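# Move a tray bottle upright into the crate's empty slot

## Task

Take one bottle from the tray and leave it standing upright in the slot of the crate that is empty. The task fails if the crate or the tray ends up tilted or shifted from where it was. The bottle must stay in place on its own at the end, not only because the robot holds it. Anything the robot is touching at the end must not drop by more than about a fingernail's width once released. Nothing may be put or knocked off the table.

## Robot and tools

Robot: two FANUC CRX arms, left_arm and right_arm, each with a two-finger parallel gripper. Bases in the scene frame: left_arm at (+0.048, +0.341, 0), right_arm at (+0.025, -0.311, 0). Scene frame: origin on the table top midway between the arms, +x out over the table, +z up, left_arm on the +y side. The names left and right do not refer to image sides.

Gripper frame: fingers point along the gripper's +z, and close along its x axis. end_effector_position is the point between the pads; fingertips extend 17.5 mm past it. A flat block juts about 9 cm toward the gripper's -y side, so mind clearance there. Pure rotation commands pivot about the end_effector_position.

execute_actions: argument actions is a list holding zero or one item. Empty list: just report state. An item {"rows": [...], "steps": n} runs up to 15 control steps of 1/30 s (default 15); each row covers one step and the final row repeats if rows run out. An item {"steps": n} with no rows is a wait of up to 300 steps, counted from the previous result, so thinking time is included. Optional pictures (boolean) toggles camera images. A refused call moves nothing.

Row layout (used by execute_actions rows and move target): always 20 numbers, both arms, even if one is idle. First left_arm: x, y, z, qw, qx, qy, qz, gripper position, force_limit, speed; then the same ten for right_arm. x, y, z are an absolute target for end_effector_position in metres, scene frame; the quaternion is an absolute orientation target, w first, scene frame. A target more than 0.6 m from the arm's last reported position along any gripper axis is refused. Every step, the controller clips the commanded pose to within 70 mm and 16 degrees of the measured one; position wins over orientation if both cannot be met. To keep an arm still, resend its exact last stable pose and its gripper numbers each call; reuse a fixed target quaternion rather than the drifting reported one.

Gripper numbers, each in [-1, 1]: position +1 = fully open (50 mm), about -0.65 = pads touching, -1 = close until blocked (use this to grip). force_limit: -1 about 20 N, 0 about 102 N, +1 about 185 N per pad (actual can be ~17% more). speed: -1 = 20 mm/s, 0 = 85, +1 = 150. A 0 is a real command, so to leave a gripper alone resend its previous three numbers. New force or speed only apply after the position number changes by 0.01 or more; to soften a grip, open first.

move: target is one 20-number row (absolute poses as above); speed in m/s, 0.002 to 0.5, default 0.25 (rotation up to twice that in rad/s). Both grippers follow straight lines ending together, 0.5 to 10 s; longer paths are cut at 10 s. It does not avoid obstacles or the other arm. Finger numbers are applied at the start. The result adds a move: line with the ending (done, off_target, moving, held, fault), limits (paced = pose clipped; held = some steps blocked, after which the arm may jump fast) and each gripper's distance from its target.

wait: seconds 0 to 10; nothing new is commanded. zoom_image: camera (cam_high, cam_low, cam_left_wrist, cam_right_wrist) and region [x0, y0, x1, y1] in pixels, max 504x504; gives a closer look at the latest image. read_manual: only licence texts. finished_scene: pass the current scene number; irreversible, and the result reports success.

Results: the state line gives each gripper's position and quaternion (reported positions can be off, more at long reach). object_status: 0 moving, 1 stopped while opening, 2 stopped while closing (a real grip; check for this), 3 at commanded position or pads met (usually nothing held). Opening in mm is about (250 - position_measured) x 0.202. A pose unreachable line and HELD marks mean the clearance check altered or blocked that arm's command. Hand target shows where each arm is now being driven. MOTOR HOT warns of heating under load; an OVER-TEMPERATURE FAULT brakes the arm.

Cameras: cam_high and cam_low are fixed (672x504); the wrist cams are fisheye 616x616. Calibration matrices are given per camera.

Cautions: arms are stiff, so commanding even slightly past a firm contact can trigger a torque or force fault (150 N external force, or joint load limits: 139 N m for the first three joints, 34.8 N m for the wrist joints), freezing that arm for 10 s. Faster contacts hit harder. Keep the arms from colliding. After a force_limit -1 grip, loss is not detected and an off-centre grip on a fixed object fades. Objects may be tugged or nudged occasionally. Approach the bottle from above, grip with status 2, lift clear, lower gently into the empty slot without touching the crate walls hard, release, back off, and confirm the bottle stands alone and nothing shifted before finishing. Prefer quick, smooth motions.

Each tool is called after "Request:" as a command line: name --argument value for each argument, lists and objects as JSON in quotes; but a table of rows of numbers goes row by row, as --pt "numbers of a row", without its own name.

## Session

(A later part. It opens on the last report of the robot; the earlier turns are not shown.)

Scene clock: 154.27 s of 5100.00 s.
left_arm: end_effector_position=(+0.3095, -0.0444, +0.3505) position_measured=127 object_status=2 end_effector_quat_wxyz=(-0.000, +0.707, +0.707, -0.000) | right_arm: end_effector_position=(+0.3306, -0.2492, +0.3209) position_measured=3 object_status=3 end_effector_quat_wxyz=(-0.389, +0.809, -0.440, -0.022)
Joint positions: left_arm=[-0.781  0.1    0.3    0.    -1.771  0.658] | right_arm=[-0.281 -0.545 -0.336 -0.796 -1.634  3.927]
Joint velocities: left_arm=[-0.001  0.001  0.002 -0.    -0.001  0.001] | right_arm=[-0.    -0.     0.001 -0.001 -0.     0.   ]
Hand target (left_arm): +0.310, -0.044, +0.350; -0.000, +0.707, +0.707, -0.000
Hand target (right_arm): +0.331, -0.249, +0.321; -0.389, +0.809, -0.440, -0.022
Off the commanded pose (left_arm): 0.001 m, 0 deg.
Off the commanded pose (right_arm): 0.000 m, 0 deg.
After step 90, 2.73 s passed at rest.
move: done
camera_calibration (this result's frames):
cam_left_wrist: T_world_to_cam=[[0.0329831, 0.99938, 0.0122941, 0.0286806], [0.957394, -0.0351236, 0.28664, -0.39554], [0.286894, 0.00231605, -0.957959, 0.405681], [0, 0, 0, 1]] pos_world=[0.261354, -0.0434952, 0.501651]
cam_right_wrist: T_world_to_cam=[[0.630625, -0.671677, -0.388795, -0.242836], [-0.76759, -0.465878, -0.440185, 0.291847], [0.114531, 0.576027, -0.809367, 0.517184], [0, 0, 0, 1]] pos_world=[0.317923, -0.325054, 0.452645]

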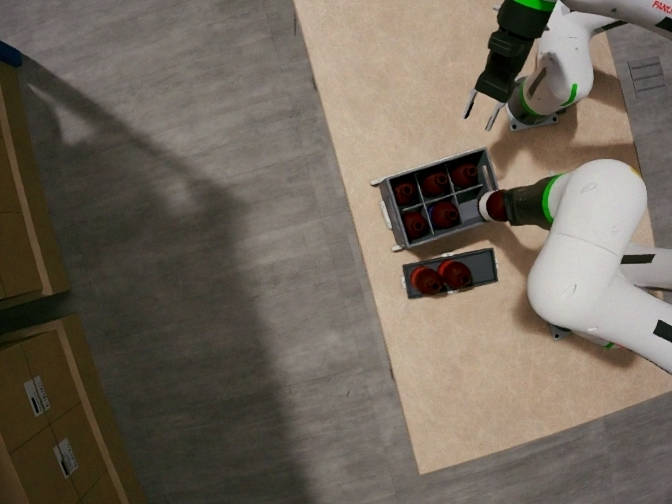

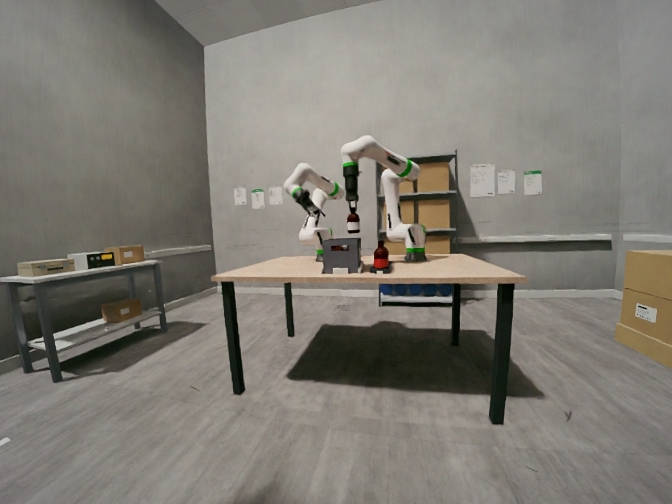

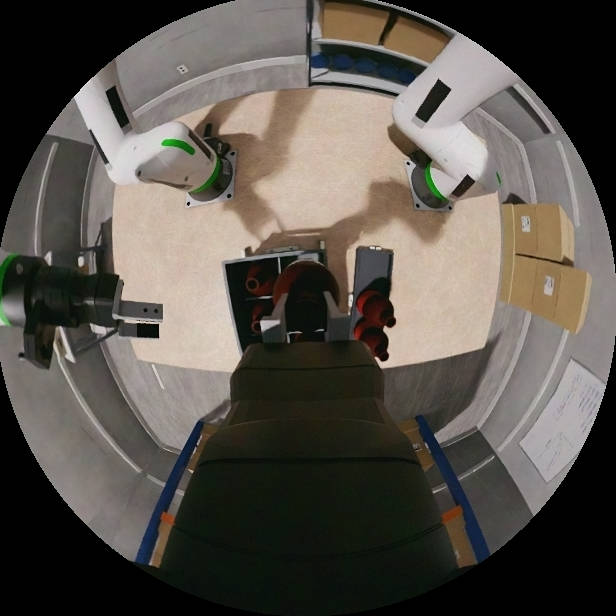

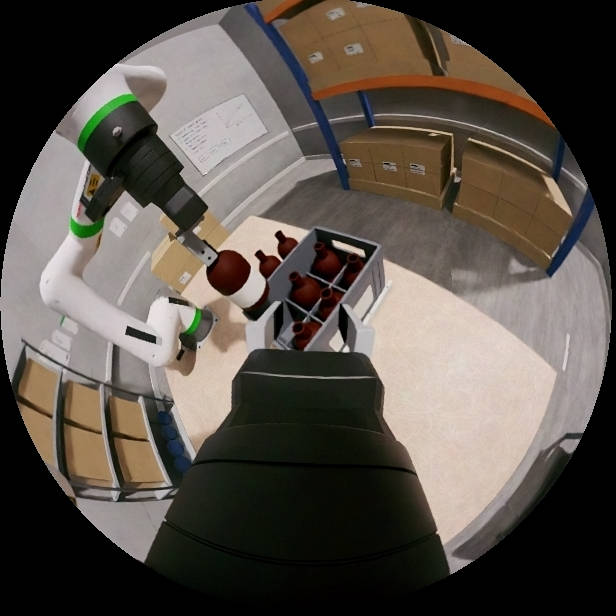

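Request:
move --target '[0.309, -0.0525, 0.335, 0, 0.7071, 0.7071, 0, -1, -0.3, 0, 0.3306, -0.2492, 0.3209, -0.389, 0.809, -0.44, -0.022, 1, 0, 0]' --speed 0.05

Request:
move --target '[0.309, -0.0525, 0.285, 0, 0.7071, 0.7071, 0, -1, -0.3, 0, 0.3306, -0.2492, 0.3209, -0.389, 0.809, -0.44, -0.022, 1, 0, 0]' --speed 0.05

Request:
zoom_image --camera "cam_left_wrist" --region '[255, 235, 355, 310]'

Request:
zoom_image --camera "cam_high" --region '[420, 150, 530, 250]'

Scene clock: 198.87 s of 5100.00 s.
left_arm: end_effector_position=(+0.3091, -0.0525, +0.3351) position_measured=127 object_status=2 end_effector_quat_wxyz=(+0.000, +0.707, +0.707, +0.000) | right_arm: end_effector_position=(+0.3306, -0.2492, +0.3209) position_measured=3 object_status=3 end_effector_quat_wxyz=(-0.389, +0.809, -0.440, -0.022)
Joint positions: left_arm=[-0.796  0.109  0.273 -0.    -1.735  0.672] | right_arm=[-0.281 -0.545 -0.336 -0.796 -1.634  3.927]
Joint velocities: left_arm=[-0.001  0.    -0.002  0.     0.002  0.001] | right_arm=[ 0.001  0.    -0.     0.     0.001  0.   ]
Hand target (left_arm): +0.309, -0.053, +0.335; -0.000, +0.707, +0.707, -0.000
Hand target (right_arm): +0.331, -0.249, +0.321; -0.389, +0.809, -0.440, -0.022
Off the commanded pose (left_arm): 0.000 m, 0 deg.
Off the commanded pose (right_arm): 0.000 m, 0 deg.
After step 90, 40.87 s passed at rest.
move: done
camera_calibration (this result's frames):
cam_left_wrist: T_world_to_cam=[[0.0329802, 0.99938, 0.0123159, 0.0369939], [0.957322, -0.0351276, 0.286881, -0.390992], [0.287135, 0.00232888, -0.957887, 0.390961], [0, 0, 0, 1]] pos_world=[0.260827, -0.0516161, 0.486209]
cam_right_wrist: T_world_to_cam=[[0.630625, -0.671678, -0.388795, -0.242836], [-0.76759, -0.465878, -0.440185, 0.291847], [0.114531, 0.576027, -0.809367, 0.517184], [0, 0, 0, 1]] pos_world=[0.317923, -0.325054, 0.452645]

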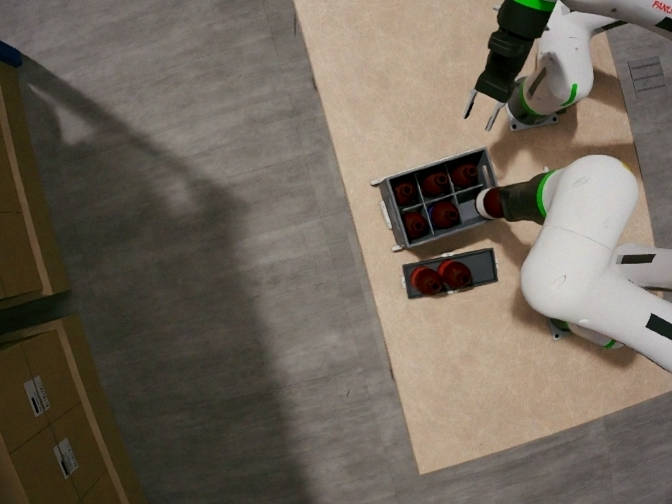

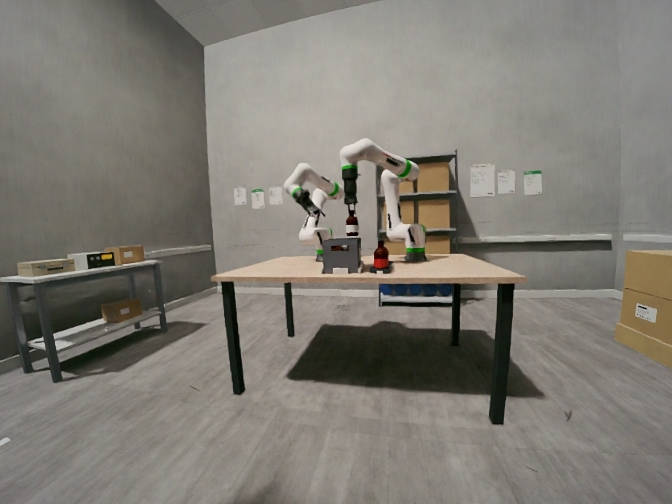

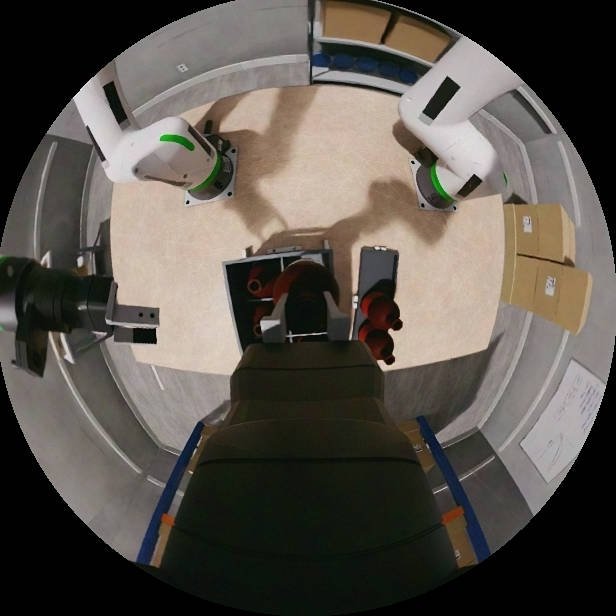

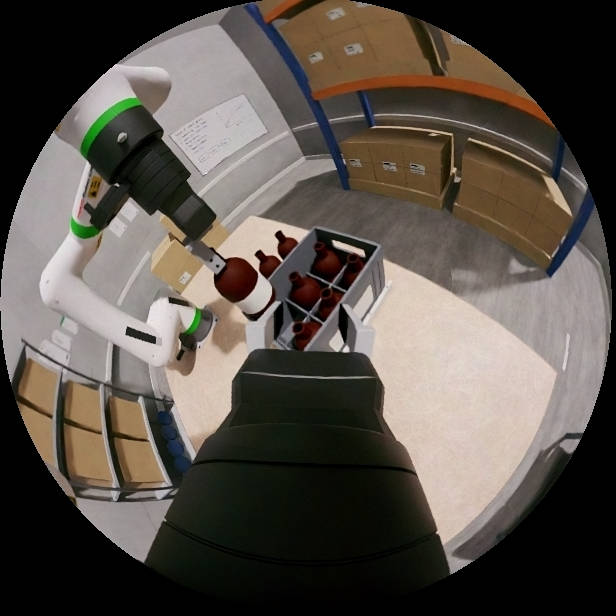

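Scene clock: 200.17 s of 5100.00 s.
left_arm: end_effector_position=(+0.3091, -0.0526, +0.2850) position_measured=127 object_status=2 end_effector_quat_wxyz=(+0.000, +0.707, +0.707, +0.000) | right_arm: end_effector_position=(+0.3306, -0.2492, +0.3209) position_measured=3 object_status=3 end_effector_quat_wxyz=(-0.389, +0.809, -0.440, -0.022)
Joint positions: left_arm=[-0.796  0.096  0.142 -0.    -1.617  0.672] | right_arm=[-0.281 -0.545 -0.336 -0.796 -1.634  3.927]
Joint velocities: left_arm=[ 0.     0.    -0.002  0.001  0.001 -0.001] | right_arm=[-0.001 -0.     0.    -0.002 -0.    -0.   ]
Hand target (left_arm): +0.309, -0.053, +0.285; +0.000, +0.707, +0.707, -0.000
Hand target (right_arm): +0.331, -0.249, +0.321; -0.389, +0.809, -0.440, -0.022
Off the commanded pose (left_arm): 0.000 m, 0 deg.
Off the commanded pose (right_arm): 0.000 m, 0 deg.
move: done
camera_calibration (this result's frames):
cam_left_wrist: T_world_to_cam=[[0.0329362, 0.999381, 0.0123654, 0.0376828], [0.95731, -0.0350999, 0.286924, -0.37667], [0.287181, 0.0023873, -0.957873, 0.343008], [0, 0, 0, 1]] pos_world=[0.260843, -0.0516994, 0.436168]
cam_right_wrist: T_world_to_cam=[[0.630625, -0.671678, -0.388795, -0.242836], [-0.76759, -0.465878, -0.440185, 0.291847], [0.114531, 0.576027, -0.809367, 0.517184], [0, 0, 0, 1]] pos_world=[0.317923, -0.325054, 0.452645]

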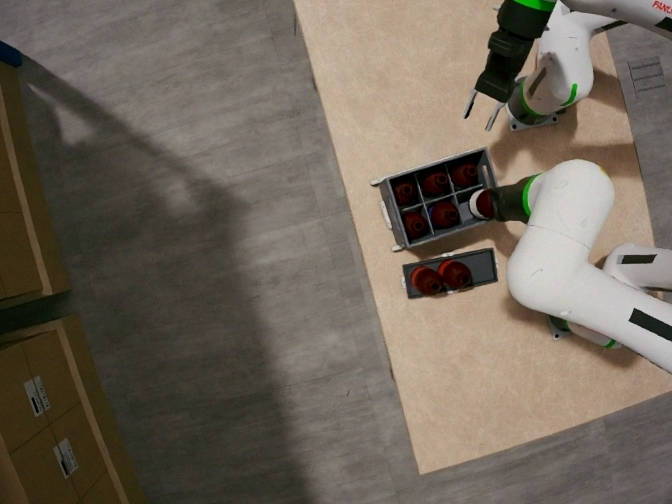

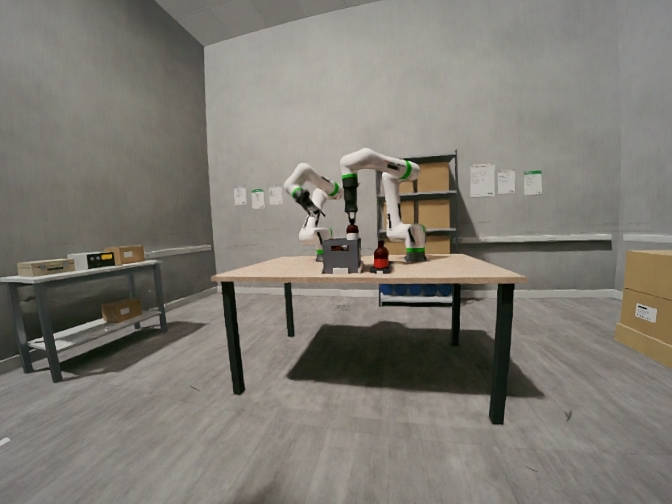

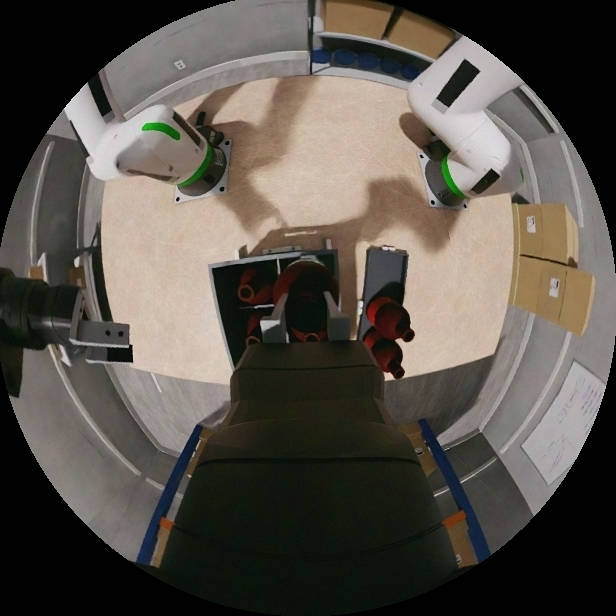

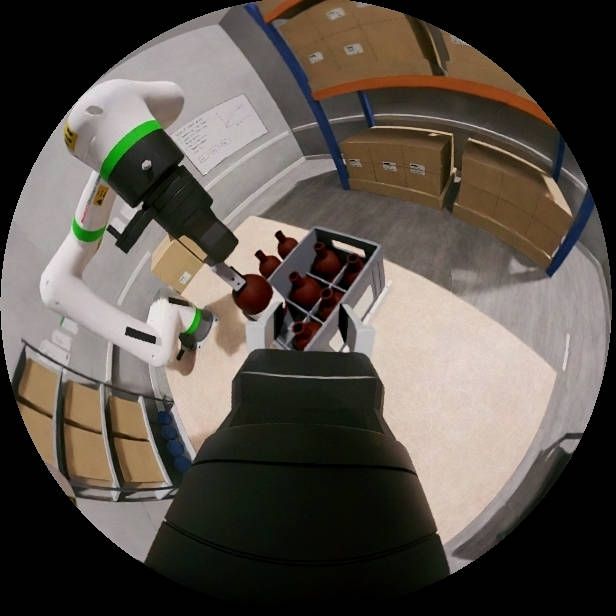

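Region (255, 235, 355, 310) of cam_left_wrist's 616x616 image, scaled by 5.040, with more detail than that image has; it fills the top 378 rows of this view, and the rest is white.

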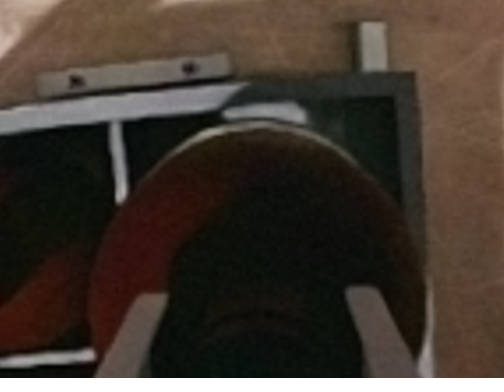

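Region (420, 150, 530, 250) of cam_high's 672x504 image, scaled by 4.582, with more detail than that image has; it fills the top 458 rows of this view, and the rest is white.

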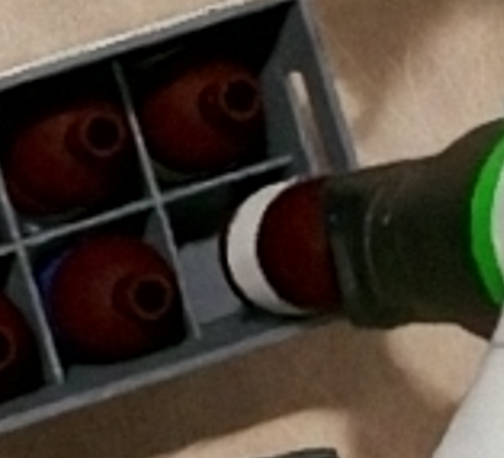

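Request:
zoom_image --camera "cam_left_wrist" --region '[200, 250, 300, 350]'

Request:
move --target '[0.309, -0.053, 0.172, 0, 0.7071, 0.7071, 0, -1, -0.3, 0, 0.3306, -0.2492, 0.3209, -0.389, 0.809, -0.44, -0.022, 1, 0, 0]' --speed 0.07

Request:
zoom_image --camera "cam_left_wrist" --region '[160, 230, 380, 380]'

Request:
zoom_image --camera "cam_high" --region '[420, 150, 530, 250]'

Region (200, 250, 300, 350) of cam_left_wrist's 616x616 image, scaled by 5.040, with more detail than that image has.

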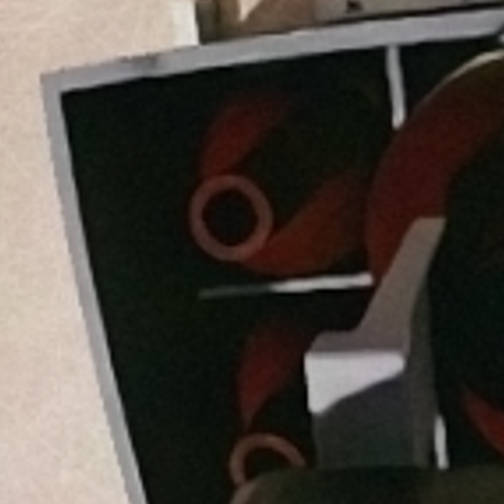

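Scene clock: 212.13 s of 5100.00 s.
left_arm: end_effector_position=(+0.3092, -0.0531, +0.1721) position_measured=127 object_status=2 end_effector_quat_wxyz=(+0.000, +0.707, +0.707, +0.000) | right_arm: end_effector_position=(+0.3306, -0.2492, +0.3209) position_measured=3 object_status=3 end_effector_quat_wxyz=(-0.389, +0.809, -0.440, -0.022)
Joint positions: left_arm=[-0.797  0.12  -0.095 -0.    -1.355  0.673] | right_arm=[-0.281 -0.545 -0.336 -0.796 -1.634  3.927]
Joint velocities: left_arm=[-0.001  0.    -0.002  0.001  0.001 -0.   ] | right_arm=[-0.001  0.     0.    -0.001  0.001 -0.   ]
Hand target (left_arm): +0.309, -0.053, +0.172; -0.000, +0.707, +0.707, +0.000
Hand target (right_arm): +0.331, -0.249, +0.321; -0.389, +0.809, -0.440, -0.022
Off the commanded pose (left_arm): 0.000 m, 0 deg.
Off the commanded pose (right_arm): 0.000 m, 0 deg.
After step 90, 7.03 s passed at rest.
move: done
camera_calibration (this result's frames):
cam_left_wrist: T_world_to_cam=[[0.0328273, 0.999385, 0.0123402, 0.039695], [0.957315, -0.0349883, 0.286922, -0.344381], [0.287177, 0.00239457, -0.957874, 0.234779], [0, 0, 0, 1]] pos_world=[0.260955, -0.052282, 0.323209]
cam_right_wrist: T_world_to_cam=[[0.630625, -0.671678, -0.388795, -0.242836], [-0.76759, -0.465878, -0.440185, 0.291847], [0.114531, 0.576027, -0.809367, 0.517184], [0, 0, 0, 1]] pos_world=[0.317923, -0.325054, 0.452645]

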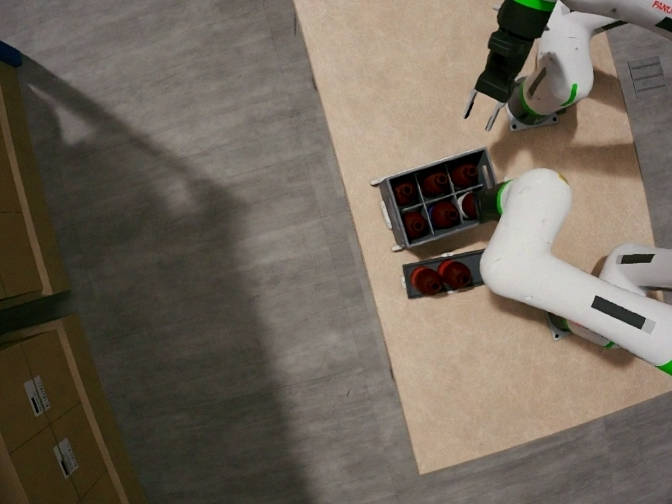

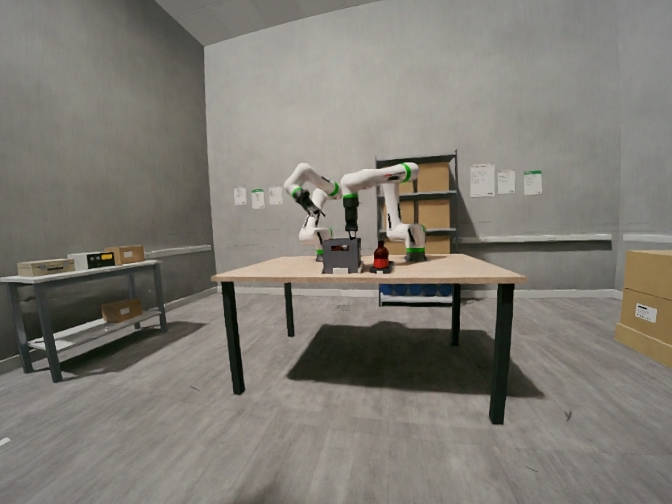

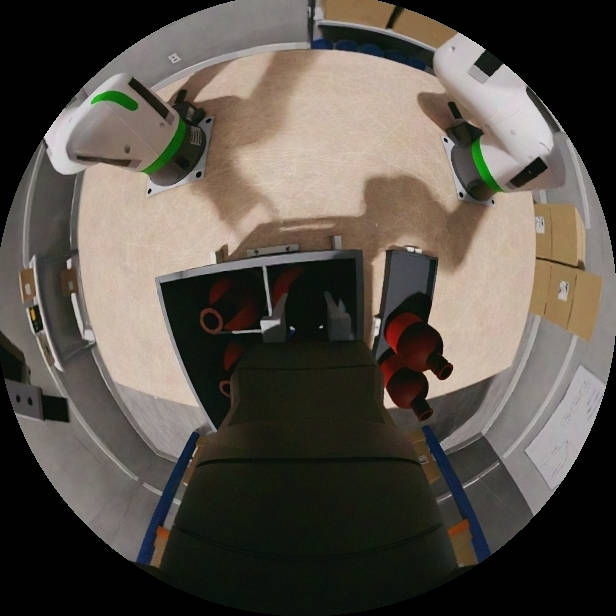

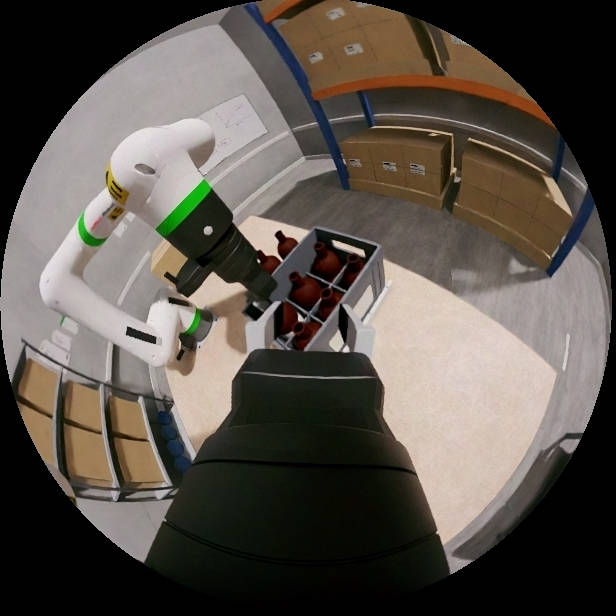

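Region (160, 230, 380, 380) of cam_left_wrist's 616x616 image, scaled by 2.291, with more detail than that image has; it fills the top 344 rows of this view, and the rest is white.

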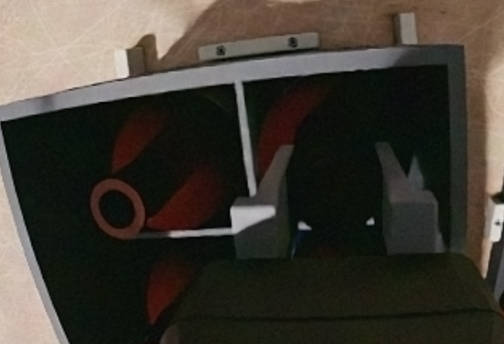

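Region (420, 150, 530, 250) of cam_high's 672x504 image, scaled by 4.582, with more detail than that image has; it fills the top 458 rows of this view, and the rest is white.

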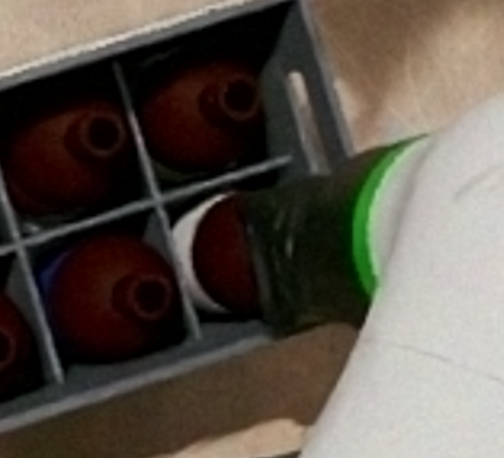

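Request:
move --target '[0.309, -0.053, 0.157, 0, 0.7071, 0.7071, 0, -1, -0.3, 0, 0.3306, -0.2492, 0.3209, -0.389, 0.809, -0.44, -0.022, 1, 0, 0]' --speed 0.02

Request:
zoom_image --camera "cam_left_wrist" --region '[170, 270, 340, 370]'

Scene clock: 231.07 s of 5100.00 s.
left_arm: end_effector_position=(+0.3090, -0.0530, +0.1570) position_measured=127 object_status=2 end_effector_quat_wxyz=(+0.000, +0.707, +0.707, +0.000) | right_arm: end_effector_position=(+0.3306, -0.2492, +0.3209) position_measured=3 object_status=3 end_effector_quat_wxyz=(-0.389, +0.809, -0.440, -0.022)
Joint positions: left_arm=[-0.797  0.128 -0.122 -0.    -1.32   0.673] | right_arm=[-0.281 -0.545 -0.336 -0.796 -1.634  3.927]
Joint velocities: left_arm=[-0.     0.    -0.001 -0.     0.002 -0.   ] | right_arm=[-0.     0.     0.     0.001  0.001 -0.   ]
Hand target (left_arm): +0.309, -0.053, +0.157; -0.000, +0.707, +0.707, +0.000
Hand target (right_arm): +0.331, -0.249, +0.321; -0.389, +0.809, -0.440, -0.022
Off the commanded pose (left_arm): 0.000 m, 0 deg.
Off the commanded pose (right_arm): 0.000 m, 0 deg.
After step 90, 14.97 s passed at rest.
move: done
camera_calibration (this result's frames):
cam_left_wrist: T_world_to_cam=[[0.0329906, 0.99938, 0.0123088, 0.0397239], [0.957322, -0.0351356, 0.28688, -0.339913], [0.287134, 0.0023191, -0.957888, 0.220461], [0, 0, 0, 1]] pos_world=[0.260794, -0.0521536, 0.308202]
cam_right_wrist: T_world_to_cam=[[0.630625, -0.671678, -0.388795, -0.242836], [-0.76759, -0.465878, -0.440185, 0.291847], [0.114532, 0.576027, -0.809367, 0.517184], [0, 0, 0, 1]] pos_world=[0.317923, -0.325054, 0.452645]

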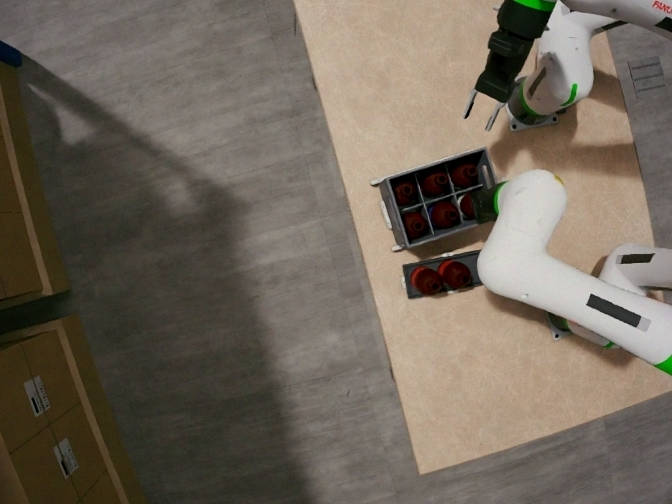

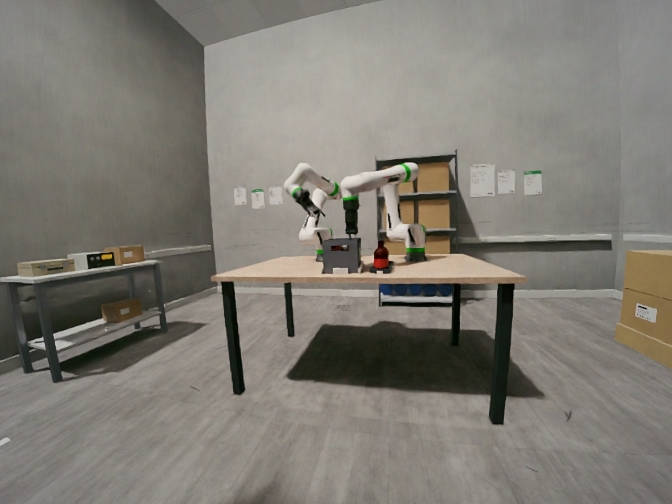

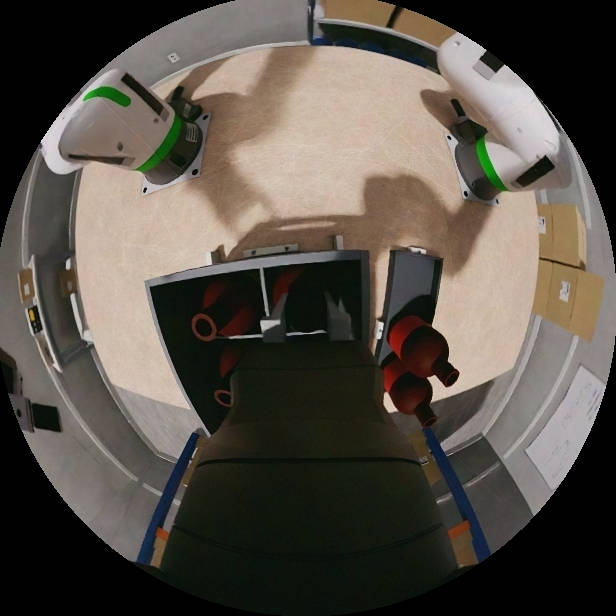

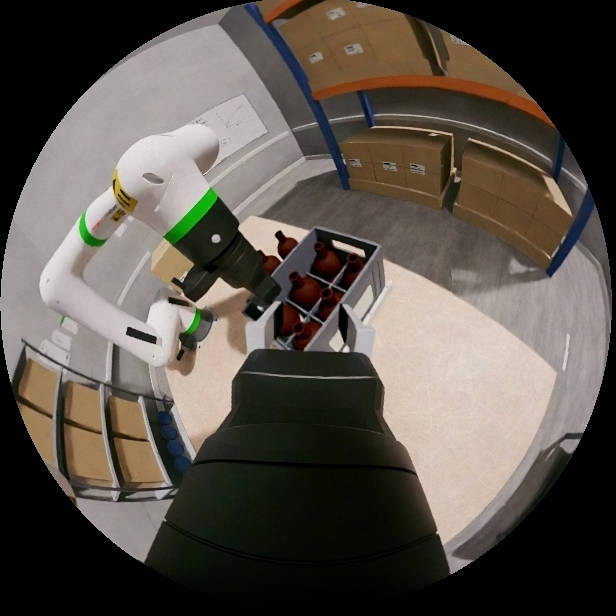

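Region (170, 270, 340, 370) of cam_left_wrist's 616x616 image, scaled by 2.965, with more detail than that image has; it fills the top 296 rows of this view, and the rest is white.

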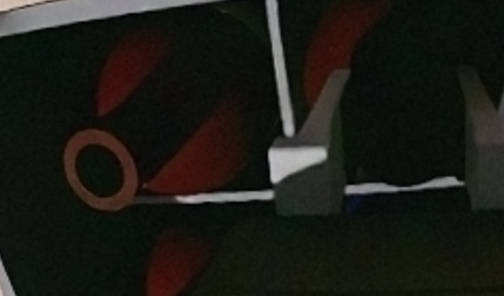

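Request:
execute_actions --actions '[{"rows": [[0.309, -0.053, 0.1565, 0, 0.7071, 0.7071, 0, -1, -0.3, 0, 0.3306, -0.2492, 0.3209, -0.389, 0.809, -0.44, -0.022, 1, 0, 0],[0.309, -0.053, 0.156, 0, 0.7071, 0.7071, 0, -1, -0.3, 0, 0.3306, -0.2492, 0.3209, -0.389, 0.809, -0.44, -0.022, 1, 0, 0],[0.309, -0.053, 0.1555, 0, 0.7071, 0.7071, 0, -1, -0.3, 0, 0.3306, -0.2492, 0.3209, -0.389, 0.809, -0.44, -0.022, 1, 0, 0],[0.309, -0.053, 0.155, 0, 0.7071, 0.7071, 0, -1, -0.3, 0, 0.3306, -0.2492, 0.3209, -0.389, 0.809, -0.44, -0.022, 1, 0, 0],[0.309, -0.053, 0.1545, 0, 0.7071, 0.7071, 0, -1, -0.3, 0, 0.3306, -0.2492, 0.3209, -0.389, 0.809, -0.44, -0.022, 1, 0, 0]], "steps": 12}]' --pictures false

Scene clock: 240.20 s of 5100.00 s.
left_arm: end_effector_position=(+0.3090, -0.0530, +0.1546) position_measured=127 object_status=2 end_effector_quat_wxyz=(+0.000, +0.707, +0.707, +0.000) | right_arm: end_effector_position=(+0.3306, -0.2492, +0.3209) position_measured=3 object_status=3 end_effector_quat_wxyz=(-0.389, +0.809, -0.440, -0.022)
Joint positions: left_arm=[-0.797  0.13  -0.126 -0.    -1.314  0.673] | right_arm=[-0.281 -0.545 -0.336 -0.796 -1.634  3.927]
Joint velocities: left_arm=[ 0.001 -0.002 -0.     0.     0.001 -0.001] | right_arm=[ 0.001 -0.     0.001 -0.    -0.     0.   ]
Hand target (left_arm): +0.309, -0.053, +0.155; -0.000, +0.707, +0.707, +0.000
Hand target (right_arm): +0.331, -0.249, +0.321; -0.389, +0.809, -0.440, -0.022
Off the commanded pose (left_arm): 0.000 m, 0 deg.
Off the commanded pose (right_arm): 0.000 m, 0 deg.
Steps of this call (steps 1 to 90: nothing new was sent; then 5.73 s passed at rest; steps 91 to 102: all 12 steps of this action). Readings (end_effector_position | what the end effector reports):
91: left_arm (+0.3090, -0.0530, +0.1570) | right_arm (+0.3306, -0.2492, +0.3209) | left_arm position_measured=127 object_status=2 | right_arm position_measured=3 object_status=3
92: left_arm (+0.3090, -0.0530, +0.1567) | right_arm (+0.3306, -0.2492, +0.3209) | left_arm position_measured=127 object_status=2 | right_arm position_measured=3 object_status=3
94: left_arm (+0.3090, -0.0530, +0.1559) | right_arm (+0.3306, -0.2492, +0.3209) | left_arm position_measured=127 object_status=2 | right_arm position_measured=3 object_status=3
98: left_arm (+0.3090, -0.0530, +0.1547) | right_arm (+0.3306, -0.2492, +0.3209) | left_arm position_measured=127 object_status=2 | right_arm position_measured=3 object_status=3
102: the state above

Request:
execute_actions --actions '[{"rows": [[0.309, -0.053, 0.1545, 0, 0.7071, 0.7071, 0, 0.6, -0.3, 0, 0.3306, -0.2492, 0.3209, -0.389, 0.809, -0.44, -0.022, 1, 0, 0]], "steps": 10}]' --pictures false

Request:
move --target '[0.309, -0.053, 0.23, 0, 0.7071, 0.7071, 0, 0.6, -0.3, 0, 0.3306, -0.2492, 0.3209, -0.389, 0.809, -0.44, -0.022, 1, 0, 0]' --speed 0.15

Request:
zoom_image --camera "cam_left_wrist" --region '[180, 230, 380, 370]'

Scene clock: 246.87 s of 5100.00 s.
left_arm: end_effector_position=(+0.3090, -0.0530, +0.1544) position_measured=63 object_status=0 end_effector_quat_wxyz=(-0.000, +0.707, +0.707, -0.000) | right_arm: end_effector_position=(+0.3306, -0.2492, +0.3209) position_measured=3 object_status=3 end_effector_quat_wxyz=(-0.389, +0.809, -0.440, -0.022)
Joint positions: left_arm=[-0.797  0.13  -0.127  0.    -1.314  0.673] | right_arm=[-0.281 -0.545 -0.336 -0.796 -1.634  3.927]
Joint velocities: left_arm=[ 0.001 -0.     0.     0.    -0.     0.   ] | right_arm=[0.    0.    0.001 0.    0.001 0.   ]
Hand target (left_arm): +0.309, -0.053, +0.154; +0.000, +0.707, +0.707, -0.000
Hand target (right_arm): +0.331, -0.249, +0.321; -0.389, +0.809, -0.440, -0.022
Off the commanded pose (left_arm): 0.000 m, 0 deg.
Off the commanded pose (right_arm): 0.000 m, 0 deg.
Steps of this call (steps 1 to 90: nothing new was sent; then 3.33 s passed at rest; steps 91 to 100: all 10 steps of this action). Readings (end_effector_position | what the end effector reports):
91: left_arm (+0.3090, -0.0530, +0.1545) | right_arm (+0.3306, -0.2492, +0.3209) | left_arm position_measured=117 object_status=0 | right_arm position_measured=3 object_status=3
92: left_arm (+0.3090, -0.0530, +0.1544) | right_arm (+0.3306, -0.2492, +0.3209) | left_arm position_measured=103 object_status=0 | right_arm position_measured=3 object_status=3
94: left_arm (+0.3090, -0.0530, +0.1544) | right_arm (+0.3306, -0.2492, +0.3209) | left_arm position_measured=74 object_status=0 | right_arm position_measured=3 object_status=3
98: left_arm (+0.3090, -0.0530, +0.1544) | right_arm (+0.3306, -0.2492, +0.3209) | left_arm position_measured=63 object_status=0 | right_arm position_measured=3 object_status=3
100: the state above

Scene clock: 247.97 s of 5100.00 s.
left_arm: end_effector_position=(+0.3089, -0.0529, +0.2301) position_measured=63 object_status=3 end_effector_quat_wxyz=(+0.000, +0.707, +0.707, -0.000) | right_arm: end_effector_position=(+0.3306, -0.2492, +0.3209) position_measured=3 object_status=3 end_effector_quat_wxyz=(-0.389, +0.809, -0.440, -0.022)
Joint positions: left_arm=[-0.797  0.098  0.017  0.    -1.489  0.673] | right_arm=[-0.281 -0.545 -0.336 -0.796 -1.634  3.927]
Joint velocities: left_arm=[-0.    -0.001  0.001 -0.    -0.001  0.   ] | right_arm=[-0.001  0.    -0.001 -0.001  0.    -0.   ]
Hand target (left_arm): +0.309, -0.053, +0.230; +0.000, +0.707, +0.707, -0.000
Hand target (right_arm): +0.331, -0.249, +0.321; -0.389, +0.809, -0.440, -0.022
Off the commanded pose (left_arm): 0.000 m, 0 deg.
Off the commanded pose (right_arm): 0.000 m, 0 deg.
move: done
camera_calibration (this result's frames):
cam_left_wrist: T_world_to_cam=[[0.0331397, 0.999377, 0.0121538, 0.0386513], [0.957274, -0.0352342, 0.287029, -0.360763], [0.287278, 0.00212241, -0.957845, 0.290362], [0, 0, 0, 1]] pos_world=[0.260653, -0.0519546, 0.381201]
cam_right_wrist: T_world_to_cam=[[0.630623, -0.671679, -0.388795, -0.242836], [-0.767591, -0.465876, -0.440185, 0.291847], [0.114533, 0.576026, -0.809368, 0.517184], [0, 0, 0, 1]] pos_world=[0.317923, -0.325055, 0.452645]

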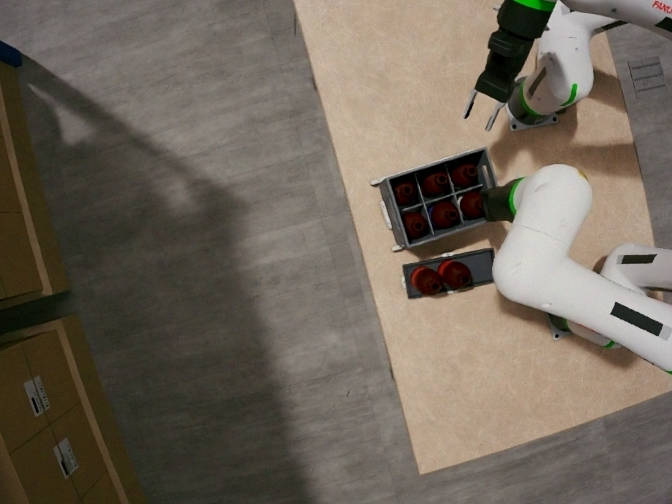

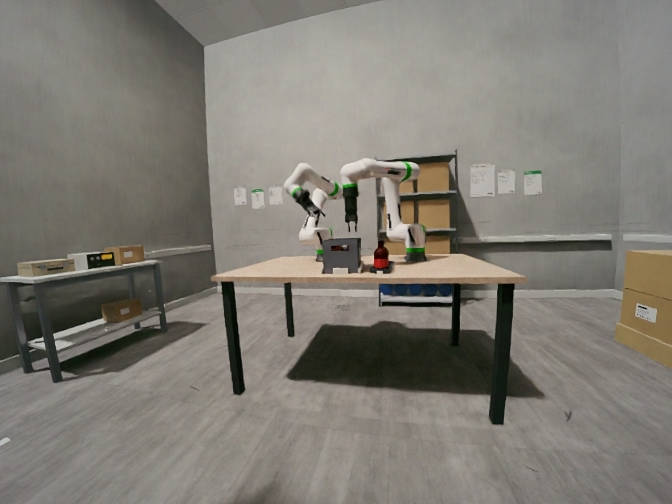

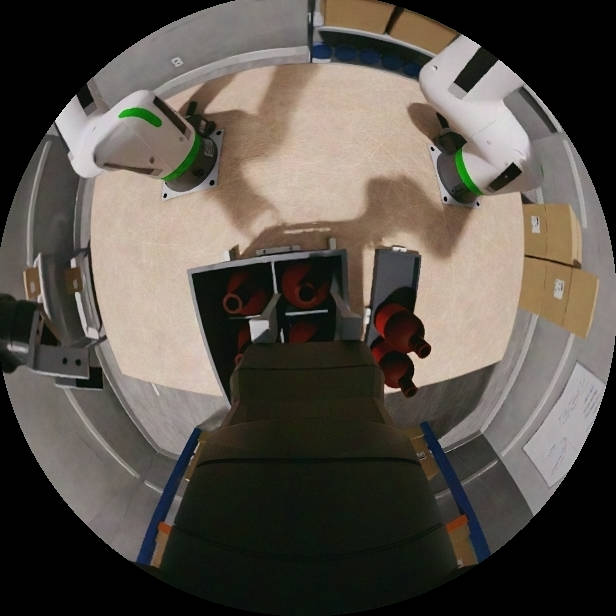

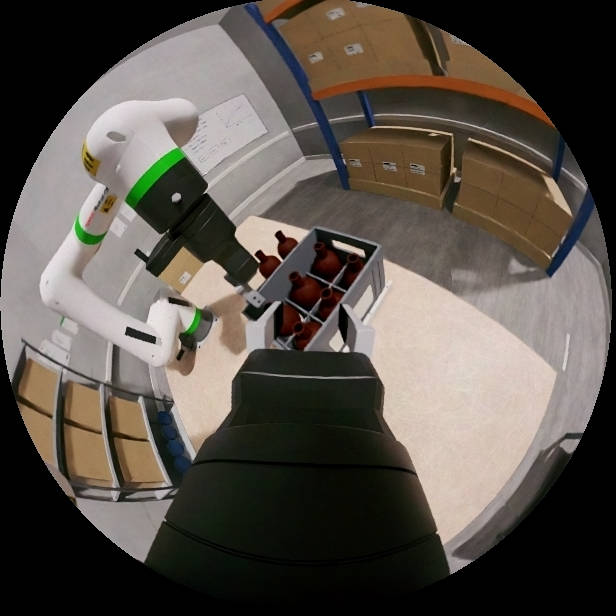

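Region (180, 230, 380, 370) of cam_left_wrist's 616x616 image, scaled by 2.520, with more detail than that image has; it fills the top 353 rows of this view, and the rest is white.

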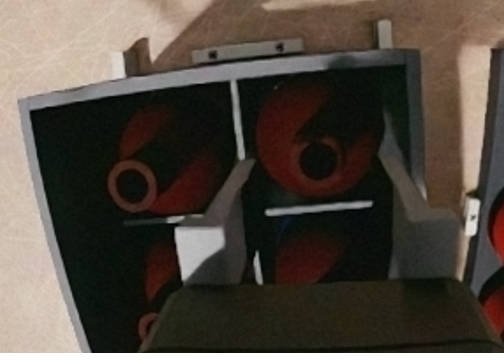

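The bottle is standing in the slot and the gripper is clear of it.

Request:
finished_scene --scene 1

The scene is finished: the task was done.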